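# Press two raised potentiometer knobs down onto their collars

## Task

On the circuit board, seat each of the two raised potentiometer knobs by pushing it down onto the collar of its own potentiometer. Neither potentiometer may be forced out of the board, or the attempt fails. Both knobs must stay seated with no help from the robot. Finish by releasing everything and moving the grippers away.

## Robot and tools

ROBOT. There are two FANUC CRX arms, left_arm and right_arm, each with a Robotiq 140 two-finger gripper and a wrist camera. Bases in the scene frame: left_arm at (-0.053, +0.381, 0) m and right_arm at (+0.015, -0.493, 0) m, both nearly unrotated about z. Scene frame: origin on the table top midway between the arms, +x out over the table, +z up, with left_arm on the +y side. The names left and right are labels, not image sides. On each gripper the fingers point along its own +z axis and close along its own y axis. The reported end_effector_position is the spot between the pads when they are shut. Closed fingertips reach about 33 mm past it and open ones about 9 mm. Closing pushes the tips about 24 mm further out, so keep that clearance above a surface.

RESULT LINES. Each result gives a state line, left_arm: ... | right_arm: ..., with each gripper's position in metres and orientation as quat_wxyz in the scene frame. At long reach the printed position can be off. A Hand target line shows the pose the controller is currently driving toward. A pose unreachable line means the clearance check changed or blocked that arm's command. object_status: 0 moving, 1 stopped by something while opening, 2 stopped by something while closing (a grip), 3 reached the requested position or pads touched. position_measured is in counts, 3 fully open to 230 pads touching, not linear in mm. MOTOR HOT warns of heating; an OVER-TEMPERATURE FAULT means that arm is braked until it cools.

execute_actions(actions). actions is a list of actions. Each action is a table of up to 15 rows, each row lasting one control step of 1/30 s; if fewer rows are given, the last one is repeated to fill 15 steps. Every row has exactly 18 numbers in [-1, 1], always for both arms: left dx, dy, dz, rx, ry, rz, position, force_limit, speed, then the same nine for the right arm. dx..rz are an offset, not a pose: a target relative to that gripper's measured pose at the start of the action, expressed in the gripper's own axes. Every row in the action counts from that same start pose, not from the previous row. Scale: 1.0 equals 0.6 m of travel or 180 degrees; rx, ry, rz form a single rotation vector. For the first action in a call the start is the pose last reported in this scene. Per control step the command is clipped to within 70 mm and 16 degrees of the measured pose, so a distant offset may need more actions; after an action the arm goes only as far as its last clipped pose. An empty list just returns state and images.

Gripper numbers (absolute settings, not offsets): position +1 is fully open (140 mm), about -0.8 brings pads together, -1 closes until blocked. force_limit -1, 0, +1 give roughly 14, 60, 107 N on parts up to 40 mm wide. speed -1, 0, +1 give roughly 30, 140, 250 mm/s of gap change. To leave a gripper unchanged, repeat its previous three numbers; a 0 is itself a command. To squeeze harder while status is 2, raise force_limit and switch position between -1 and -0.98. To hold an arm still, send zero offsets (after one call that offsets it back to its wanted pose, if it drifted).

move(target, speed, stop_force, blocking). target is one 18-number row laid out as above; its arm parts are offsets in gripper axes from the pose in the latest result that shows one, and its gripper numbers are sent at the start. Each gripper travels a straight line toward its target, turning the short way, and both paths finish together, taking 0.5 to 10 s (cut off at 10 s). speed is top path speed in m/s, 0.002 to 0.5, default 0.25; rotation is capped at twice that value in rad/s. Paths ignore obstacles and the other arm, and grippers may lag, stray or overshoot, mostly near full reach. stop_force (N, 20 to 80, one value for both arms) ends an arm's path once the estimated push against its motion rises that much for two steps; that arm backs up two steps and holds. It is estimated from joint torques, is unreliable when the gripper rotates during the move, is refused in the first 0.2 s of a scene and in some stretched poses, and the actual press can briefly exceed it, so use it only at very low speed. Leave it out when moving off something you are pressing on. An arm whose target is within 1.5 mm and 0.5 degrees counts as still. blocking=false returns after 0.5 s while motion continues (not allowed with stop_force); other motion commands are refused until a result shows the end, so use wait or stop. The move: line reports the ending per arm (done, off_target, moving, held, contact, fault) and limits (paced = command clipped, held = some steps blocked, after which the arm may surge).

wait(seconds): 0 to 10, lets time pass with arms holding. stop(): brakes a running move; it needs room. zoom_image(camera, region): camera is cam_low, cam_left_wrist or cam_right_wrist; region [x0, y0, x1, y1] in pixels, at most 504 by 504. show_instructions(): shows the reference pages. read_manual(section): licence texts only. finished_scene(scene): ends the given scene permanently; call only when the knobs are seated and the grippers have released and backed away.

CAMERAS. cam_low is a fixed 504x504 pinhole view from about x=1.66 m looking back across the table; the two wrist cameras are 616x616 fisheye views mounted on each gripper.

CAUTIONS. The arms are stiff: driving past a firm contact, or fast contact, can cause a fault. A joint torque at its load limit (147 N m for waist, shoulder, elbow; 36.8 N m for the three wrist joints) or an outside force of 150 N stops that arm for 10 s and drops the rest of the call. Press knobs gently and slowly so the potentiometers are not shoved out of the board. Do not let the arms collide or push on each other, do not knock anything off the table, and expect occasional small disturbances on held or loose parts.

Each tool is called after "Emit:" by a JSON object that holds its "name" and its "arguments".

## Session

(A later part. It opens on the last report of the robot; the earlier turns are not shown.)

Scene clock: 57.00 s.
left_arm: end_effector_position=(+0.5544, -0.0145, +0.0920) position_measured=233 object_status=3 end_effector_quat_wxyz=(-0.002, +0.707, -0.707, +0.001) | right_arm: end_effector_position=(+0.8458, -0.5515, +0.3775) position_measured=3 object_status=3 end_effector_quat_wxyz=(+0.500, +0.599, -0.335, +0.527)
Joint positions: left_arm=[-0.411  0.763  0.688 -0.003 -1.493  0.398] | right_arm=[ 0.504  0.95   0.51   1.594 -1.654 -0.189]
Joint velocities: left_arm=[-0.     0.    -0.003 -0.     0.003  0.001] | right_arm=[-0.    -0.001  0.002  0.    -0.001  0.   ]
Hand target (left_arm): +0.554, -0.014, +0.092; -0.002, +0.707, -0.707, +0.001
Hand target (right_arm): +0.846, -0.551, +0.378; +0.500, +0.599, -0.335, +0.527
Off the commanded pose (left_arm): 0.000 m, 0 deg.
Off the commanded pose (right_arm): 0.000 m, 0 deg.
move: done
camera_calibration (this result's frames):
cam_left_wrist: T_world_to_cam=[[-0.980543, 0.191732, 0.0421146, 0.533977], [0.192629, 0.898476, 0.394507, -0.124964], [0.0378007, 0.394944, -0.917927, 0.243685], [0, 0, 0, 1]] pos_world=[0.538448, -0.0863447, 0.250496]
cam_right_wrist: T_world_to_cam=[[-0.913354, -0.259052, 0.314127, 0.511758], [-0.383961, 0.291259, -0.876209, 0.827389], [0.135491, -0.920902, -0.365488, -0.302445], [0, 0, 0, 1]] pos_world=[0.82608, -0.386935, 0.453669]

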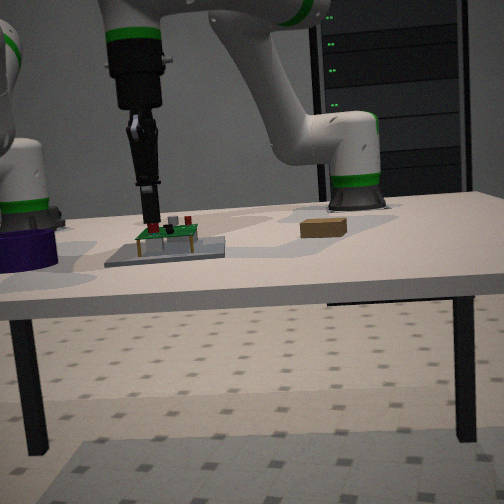

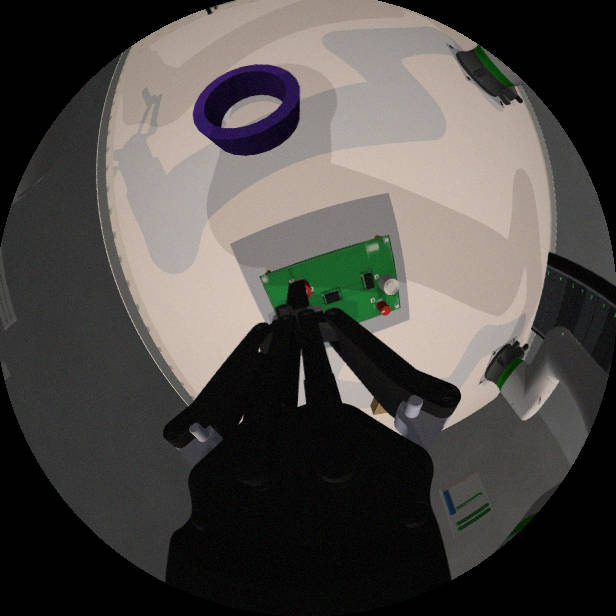

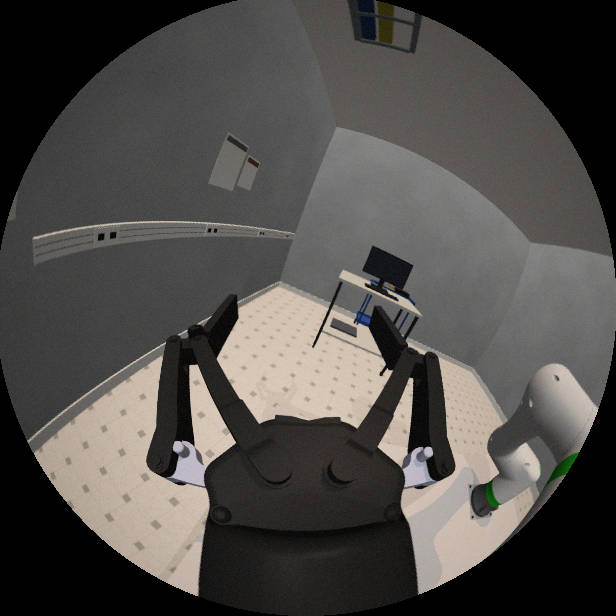

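Emit:
{"name": "move", "arguments": {"target": [0,0,0.006,0,0,0,-1,0,0,0,0,0,0,0,0,1,0,0], "speed": 0.005}}

Emit:
{"name": "move", "arguments": {"target": [0,0,-0.012,0,0,0,-1,0,0,0,0,0,0,0,0,1,0,0], "speed": 0.02}}

Emit:
{"name": "zoom_image", "arguments": {"camera": "cam_low", "region": [135,208,177,243]}}

Scene clock: 64.83 s.
left_arm: end_effector_position=(+0.5544, -0.0144, +0.0884) position_measured=233 object_status=3 end_effector_quat_wxyz=(-0.002, +0.707, -0.707, +0.001) | right_arm: end_effector_position=(+0.8458, -0.5515, +0.3775) position_measured=3 object_status=3 end_effector_quat_wxyz=(+0.500, +0.599, -0.335, +0.527)
Joint positions: left_arm=[-0.411  0.764  0.681 -0.003 -1.485  0.398] | right_arm=[ 0.504  0.95   0.51   1.594 -1.654 -0.189]
Joint velocities: left_arm=[ 0.     0.    -0.001  0.001  0.001 -0.001] | right_arm=[ 0.001 -0.    -0.     0.    -0.     0.   ]
Hand target (left_arm): +0.554, -0.014, +0.088; -0.002, +0.707, -0.707, +0.001
Hand target (right_arm): +0.846, -0.551, +0.378; +0.500, +0.599, -0.335, +0.527
Off the commanded pose (left_arm): 0.000 m, 0 deg.
Off the commanded pose (right_arm): 0.000 m, 0 deg.
move: done
camera_calibration (this result's frames):
cam_left_wrist: T_world_to_cam=[[-0.980543, 0.191735, 0.0421207, 0.534146], [0.192634, 0.898475, 0.394506, -0.123615], [0.0377961, 0.394944, -0.917927, 0.2404], [0, 0, 0, 1]] pos_world=[0.53848, -0.0862943, 0.246938]
cam_right_wrist: T_world_to_cam=[[-0.913354, -0.259052, 0.314127, 0.511758], [-0.383961, 0.291259, -0.876209, 0.827389], [0.135491, -0.920902, -0.365488, -0.302445], [0, 0, 0, 1]] pos_world=[0.82608, -0.386935, 0.453669]

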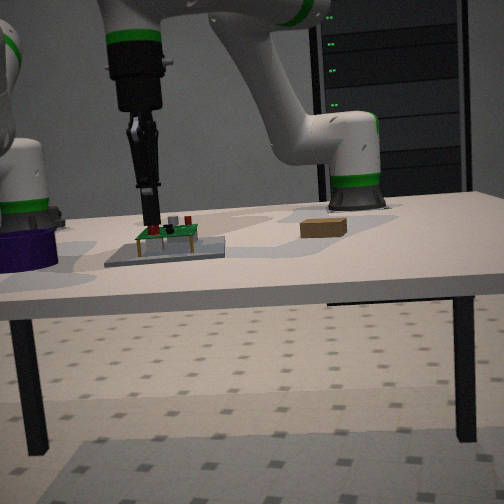

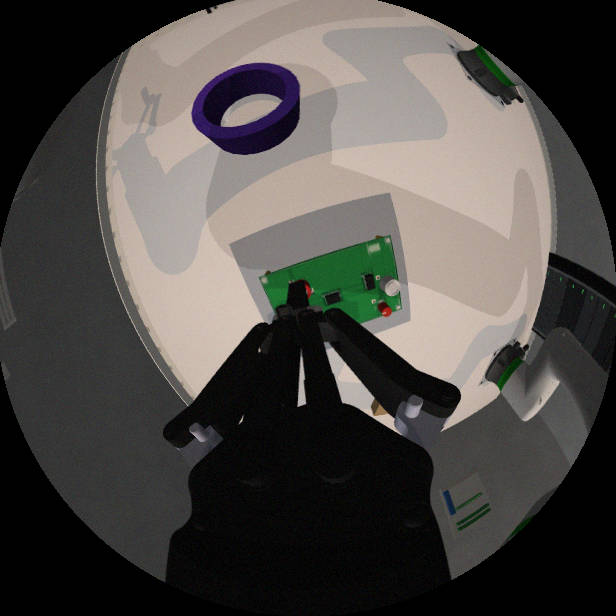

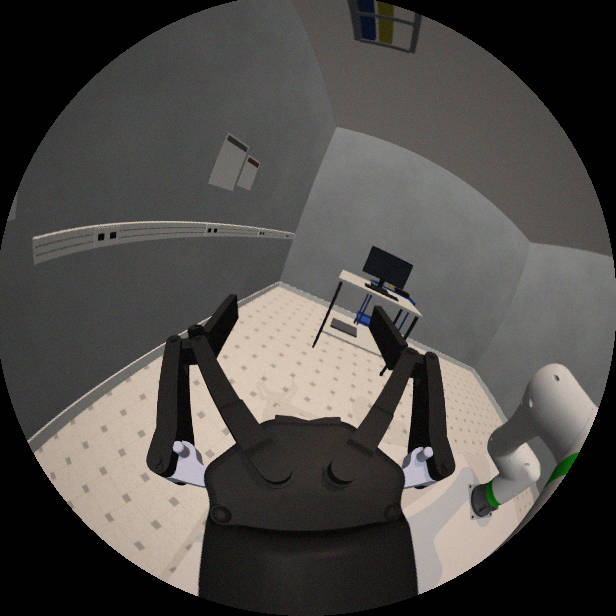

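Scene clock: 65.53 s.
left_arm: end_effector_position=(+0.5544, -0.0144, +0.0955) position_measured=233 object_status=3 end_effector_quat_wxyz=(-0.002, +0.707, -0.707, +0.001) | right_arm: end_effector_position=(+0.8458, -0.5515, +0.3775) position_measured=3 object_status=3 end_effector_quat_wxyz=(+0.500, +0.599, -0.335, +0.527)
Joint positions: left_arm=[-0.411  0.762  0.694 -0.003 -1.5    0.398] | right_arm=[ 0.504  0.95   0.51   1.594 -1.654 -0.189]
Joint velocities: left_arm=[ 0.     0.     0.003 -0.    -0.005 -0.001] | right_arm=[-0.002  0.001 -0.     0.    -0.     0.   ]
Hand target (left_arm): +0.554, -0.014, +0.096; -0.002, +0.707, -0.707, +0.001
Hand target (right_arm): +0.846, -0.551, +0.378; +0.500, +0.599, -0.335, +0.527
Off the commanded pose (left_arm): 0.000 m, 0 deg.
Off the commanded pose (right_arm): 0.000 m, 0 deg.
move: done
camera_calibration (this result's frames):
cam_left_wrist: T_world_to_cam=[[-0.980553, 0.191685, 0.0421092, 0.533856], [0.192582, 0.898464, 0.394556, -0.126398], [0.0377968, 0.394992, -0.917907, 0.24688], [0, 0, 0, 1]] pos_world=[0.538484, -0.0862836, 0.254003]
cam_right_wrist: T_world_to_cam=[[-0.913354, -0.259052, 0.314127, 0.511758], [-0.383961, 0.291259, -0.876209, 0.827389], [0.135491, -0.920902, -0.365488, -0.302445], [0, 0, 0, 1]] pos_world=[0.82608, -0.386935, 0.453669]

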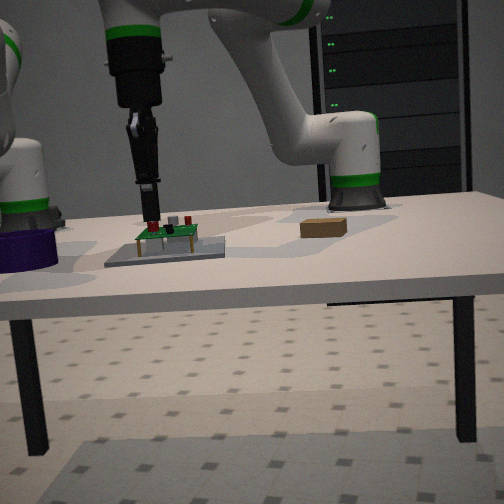

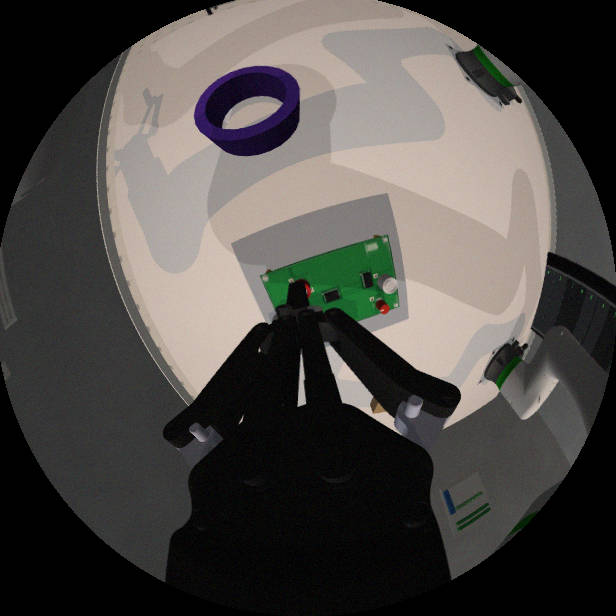

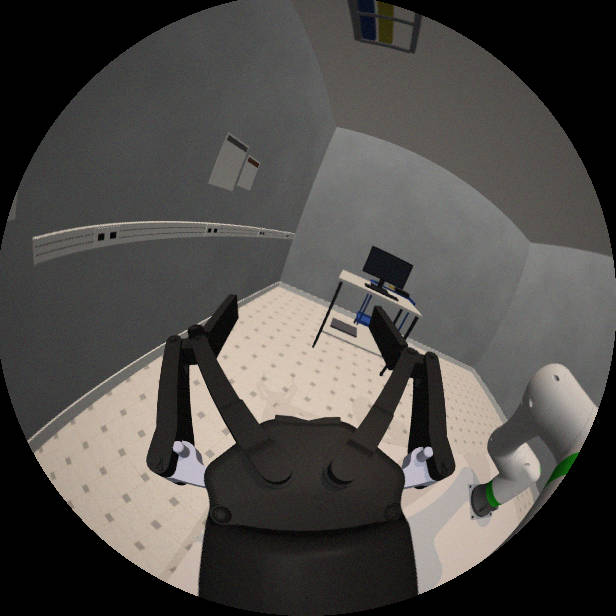

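Region (135, 208, 177, 243) of cam_low's 504x504 image, scaled by 12.000, with more detail than that image has.

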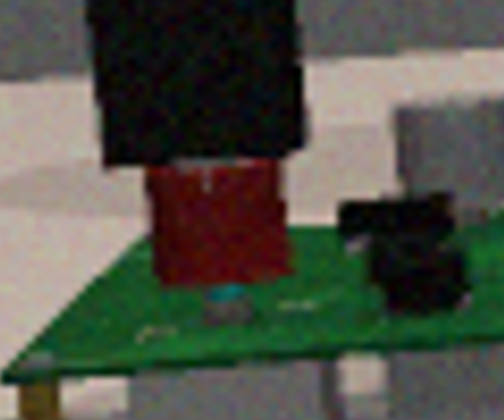

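Emit:
{"name": "move", "arguments": {"target": [0,0,0.0169,0,0,0,-1,0,0,0,0,0,0,0,0,1,0,0], "speed": 0.008}}

Emit:
{"name": "move", "arguments": {"target": [0,0,-0.014,0,0,0,-1,0,0,0,0,0,0,0,0,1,0,0], "speed": 0.02}}

Emit:
{"name": "zoom_image", "arguments": {"camera": "cam_low", "region": [135,208,177,243]}}

Scene clock: 71.80 s.
left_arm: end_effector_position=(+0.5544, -0.0144, +0.0855) position_measured=233 object_status=3 end_effector_quat_wxyz=(-0.002, +0.707, -0.707, +0.001) | right_arm: end_effector_position=(+0.8458, -0.5515, +0.3775) position_measured=3 object_status=3 end_effector_quat_wxyz=(+0.500, +0.599, -0.335, +0.527)
Joint positions: left_arm=[-0.411  0.765  0.675 -0.003 -1.478  0.398] | right_arm=[ 0.504  0.95   0.51   1.594 -1.654 -0.189]
Joint velocities: left_arm=[-0.001  0.    -0.001  0.     0.001 -0.   ] | right_arm=[ 0.     0.    -0.    -0.     0.001 -0.   ]
Hand target (left_arm): +0.554, -0.014, +0.085; -0.002, +0.707, -0.707, +0.001
Hand target (right_arm): +0.846, -0.551, +0.378; +0.500, +0.599, -0.335, +0.527
Off the commanded pose (left_arm): 0.000 m, 0 deg.
Off the commanded pose (right_arm): 0.000 m, 0 deg.
move: done
camera_calibration (this result's frames):
cam_left_wrist: T_world_to_cam=[[-0.980538, 0.191755, 0.0421214, 0.534264], [0.192654, 0.898476, 0.394495, -0.122443], [0.0378015, 0.394932, -0.917932, 0.237656], [0, 0, 0, 1]] pos_world=[0.538472, -0.0862939, 0.243951]
cam_right_wrist: T_world_to_cam=[[-0.913354, -0.259052, 0.314128, 0.511758], [-0.383961, 0.291259, -0.876209, 0.827389], [0.135491, -0.920902, -0.365488, -0.302445], [0, 0, 0, 1]] pos_world=[0.82608, -0.386935, 0.453668]

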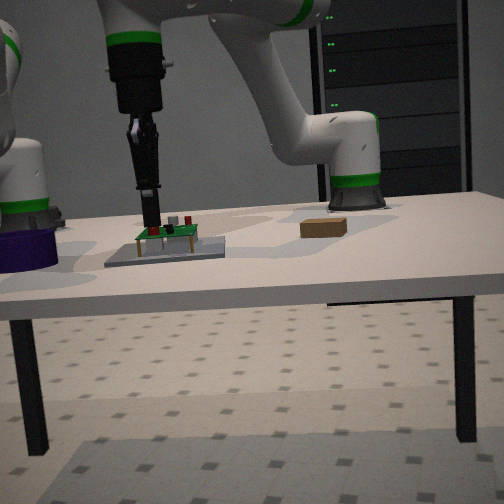

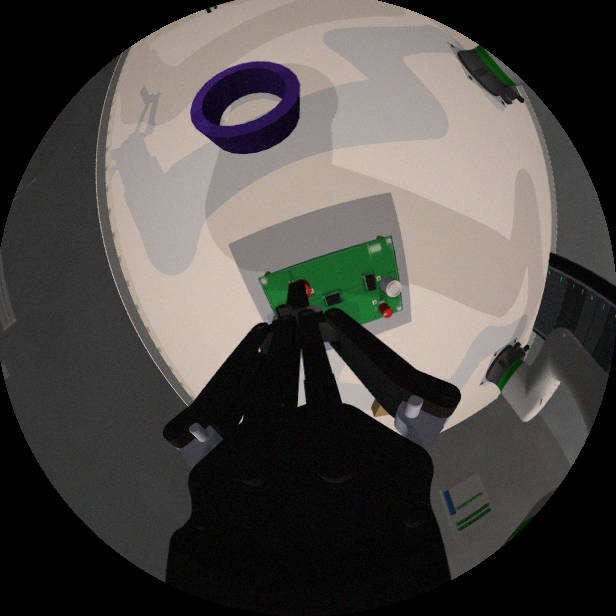

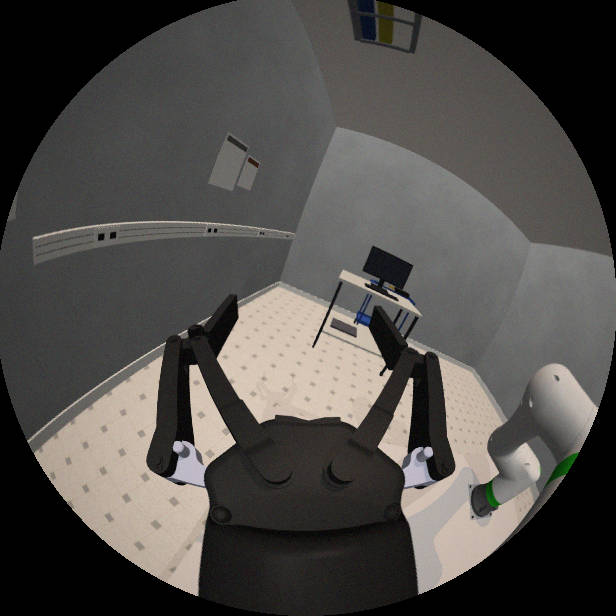

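Scene clock: 72.53 s.
left_arm: end_effector_position=(+0.5544, -0.0144, +0.0938) position_measured=233 object_status=3 end_effector_quat_wxyz=(-0.002, +0.707, -0.707, +0.001) | right_arm: end_effector_position=(+0.8458, -0.5515, +0.3775) position_measured=3 object_status=3 end_effector_quat_wxyz=(+0.500, +0.599, -0.335, +0.527)
Joint positions: left_arm=[-0.411  0.762  0.691 -0.003 -1.496  0.398] | right_arm=[ 0.504  0.95   0.51   1.594 -1.654 -0.189]
Joint velocities: left_arm=[ 0.001  0.     0.003  0.    -0.001 -0.001] | right_arm=[ 0.    -0.     0.001  0.     0.     0.   ]
Hand target (left_arm): +0.554, -0.014, +0.094; -0.002, +0.707, -0.707, +0.001
Hand target (right_arm): +0.846, -0.551, +0.378; +0.500, +0.599, -0.335, +0.527
Off the commanded pose (left_arm): 0.000 m, 0 deg.
Off the commanded pose (right_arm): 0.000 m, 0 deg.
move: done
camera_calibration (this result's frames):
cam_left_wrist: T_world_to_cam=[[-0.98055, 0.191697, 0.0421092, 0.533923], [0.192594, 0.898467, 0.394543, -0.125705], [0.0377991, 0.394979, -0.917912, 0.245266], [0, 0, 0, 1]] pos_world=[0.538478, -0.0862842, 0.252245]
cam_right_wrist: T_world_to_cam=[[-0.913354, -0.259052, 0.314127, 0.511758], [-0.383961, 0.291259, -0.876209, 0.827389], [0.135491, -0.920902, -0.365488, -0.302445], [0, 0, 0, 1]] pos_world=[0.82608, -0.386935, 0.453669]

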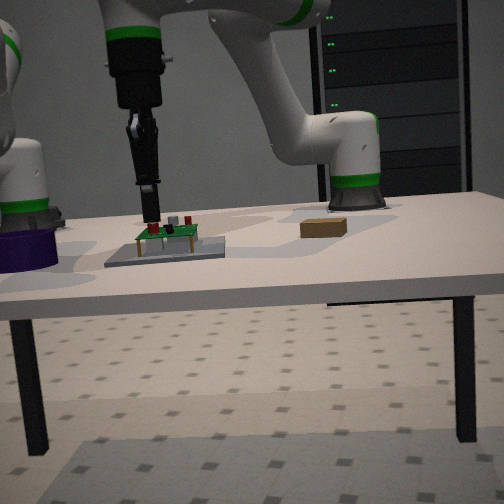

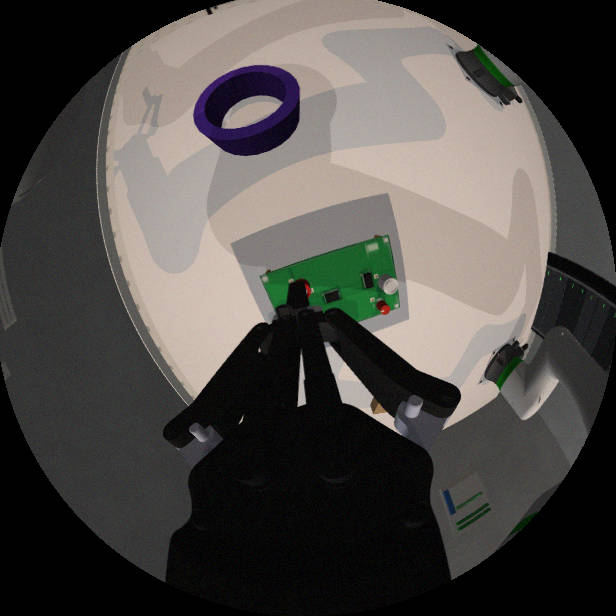

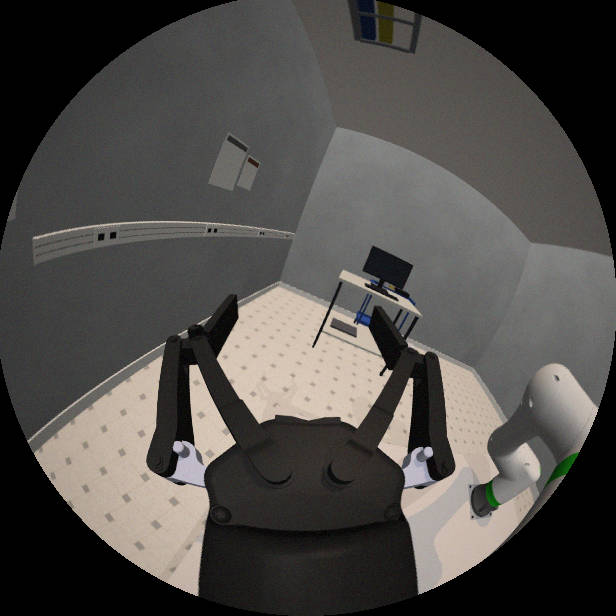

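Region (135, 208, 177, 243) of cam_low's 504x504 image, scaled by 12.000, with more detail than that image has.

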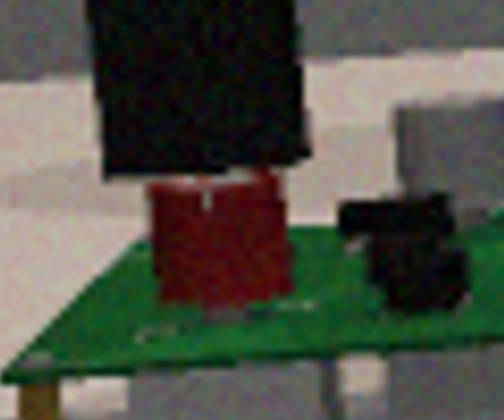

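Emit:
{"name": "move", "arguments": {"target": [0,0,0.0146,0,0,0,-1,0,0,0,0,0,0,0,0,1,0,0], "speed": 0.008}}

Emit:
{"name": "move", "arguments": {"target": [0,0,-0.18,0,0,0,-1,0,0,0,0,0,0,0,0,1,0,0], "speed": 0.15}}

Emit:
{"name": "zoom_image", "arguments": {"camera": "cam_low", "region": [135,208,177,243]}}

Scene clock: 80.67 s.
left_arm: end_effector_position=(+0.5544, -0.0145, +0.0851) position_measured=233 object_status=3 end_effector_quat_wxyz=(-0.002, +0.707, -0.707, +0.001) | right_arm: end_effector_position=(+0.8458, -0.5515, +0.3775) position_measured=3 object_status=3 end_effector_quat_wxyz=(+0.500, +0.599, -0.335, +0.527)
Joint positions: left_arm=[-0.411  0.765  0.674 -0.003 -1.478  0.398] | right_arm=[ 0.504  0.95   0.51   1.594 -1.654 -0.189]
Joint velocities: left_arm=[-0.001  0.    -0.002 -0.     0.001  0.   ] | right_arm=[ 0.001  0.     0.    -0.     0.     0.   ]
Hand target (left_arm): +0.554, -0.014, +0.085; -0.002, +0.707, -0.707, +0.001
Hand target (right_arm): +0.846, -0.551, +0.378; +0.500, +0.599, -0.335, +0.527
Off the commanded pose (left_arm): 0.000 m, 0 deg.
Off the commanded pose (right_arm): 0.000 m, 0 deg.
move: done
camera_calibration (this result's frames):
cam_left_wrist: T_world_to_cam=[[-0.980537, 0.191767, 0.0421045, 0.534278], [0.192658, 0.89848, 0.394483, -0.122288], [0.0378187, 0.394917, -0.917938, 0.237308], [0, 0, 0, 1]] pos_world=[0.538465, -0.0863003, 0.243579]
cam_right_wrist: T_world_to_cam=[[-0.913354, -0.259052, 0.314128, 0.511757], [-0.383961, 0.291259, -0.876209, 0.827389], [0.135491, -0.920902, -0.365488, -0.302445], [0, 0, 0, 1]] pos_world=[0.82608, -0.386934, 0.453669]

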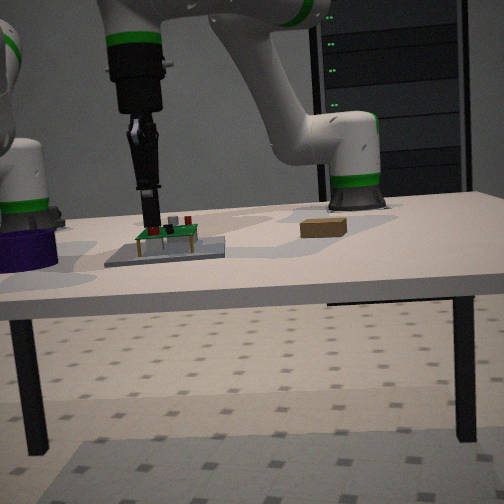

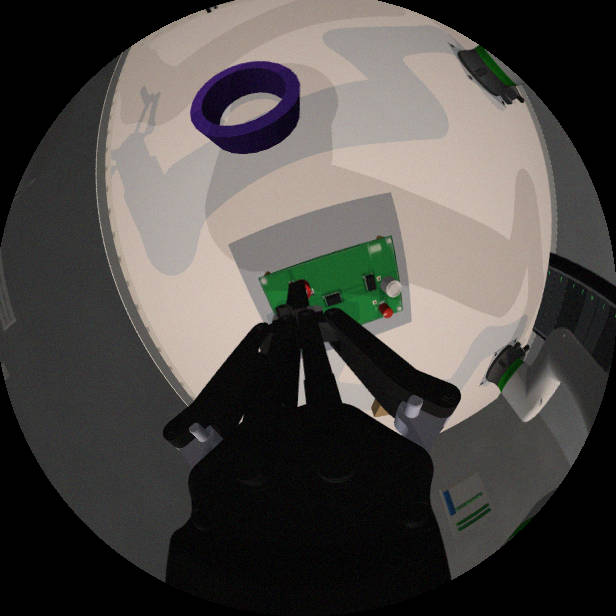

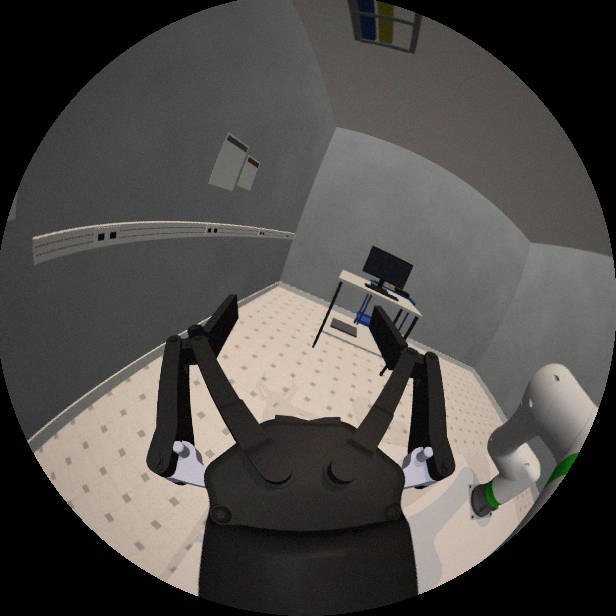

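Scene clock: 81.87 s.
left_arm: end_effector_position=(+0.5544, -0.0145, +0.1930) position_measured=233 object_status=3 end_effector_quat_wxyz=(-0.002, +0.707, -0.707, +0.001) | right_arm: end_effector_position=(+0.8458, -0.5515, +0.3775) position_measured=3 object_status=3 end_effector_quat_wxyz=(+0.500, +0.599, -0.335, +0.527)
Joint positions: left_arm=[-0.411  0.78   0.952 -0.003 -1.74   0.397] | right_arm=[ 0.504  0.95   0.51   1.594 -1.654 -0.189]
Joint velocities: left_arm=[-0.001  0.004  0.01  -0.001 -0.006  0.003] | right_arm=[ 0. -0. -0.  0. -0. -0.]
Hand target (left_arm): +0.554, -0.015, +0.193; -0.002, +0.707, -0.707, +0.001
Hand target (right_arm): +0.846, -0.551, +0.378; +0.500, +0.599, -0.335, +0.527
Off the commanded pose (left_arm): 0.001 m, 0 deg.
Off the commanded pose (right_arm): 0.000 m, 0 deg.
move: done
camera_calibration (this result's frames):
cam_left_wrist: T_world_to_cam=[[-0.980635, 0.191292, 0.0419902, 0.529866], [0.192182, 0.898627, 0.394381, -0.16455], [0.0377082, 0.394813, -0.917987, 0.336476], [0, 0, 0, 1]] pos_world=[0.538541, -0.0863351, 0.351527]
cam_right_wrist: T_world_to_cam=[[-0.913354, -0.259052, 0.314128, 0.511758], [-0.383961, 0.291259, -0.876209, 0.827389], [0.135491, -0.920902, -0.365488, -0.302445], [0, 0, 0, 1]] pos_world=[0.82608, -0.386935, 0.453668]

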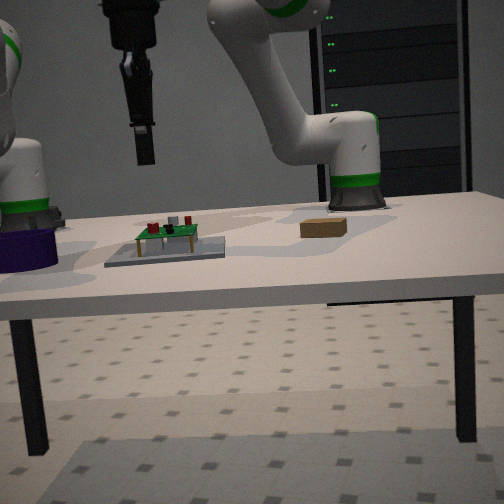

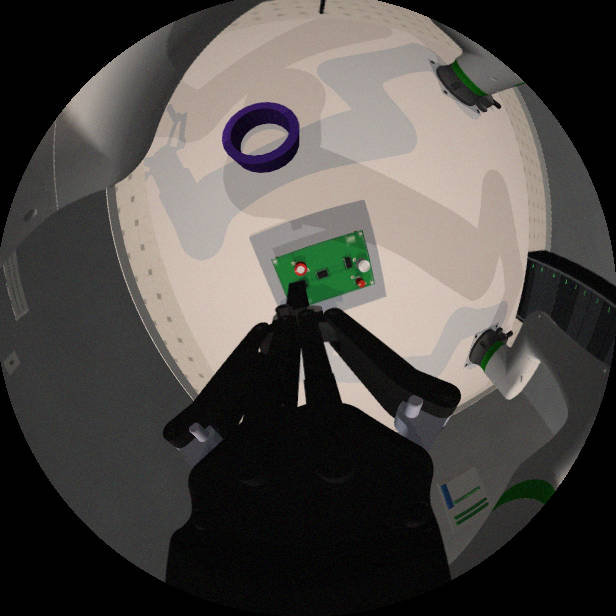

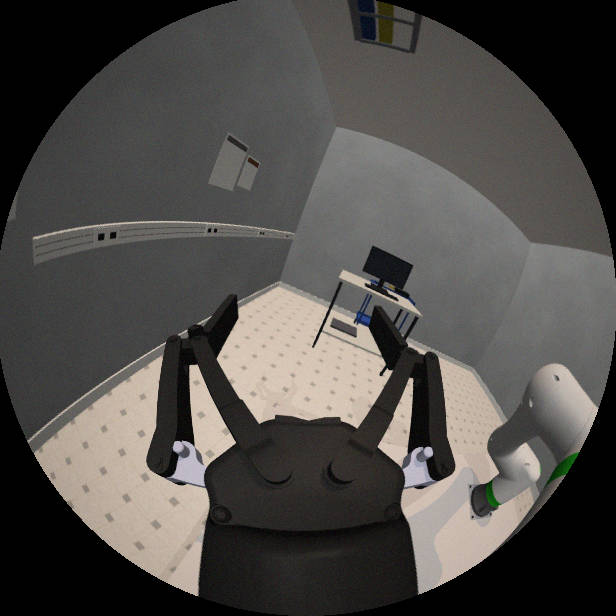

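Region (135, 208, 177, 243) of cam_low's 504x504 image, scaled by 12.000, with more detail than that image has.

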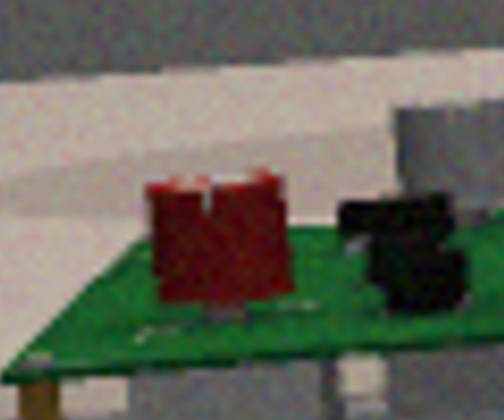

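Emit:
{"name": "finished_scene", "arguments": {"scene": 2}}

The scene is finished: the task was done.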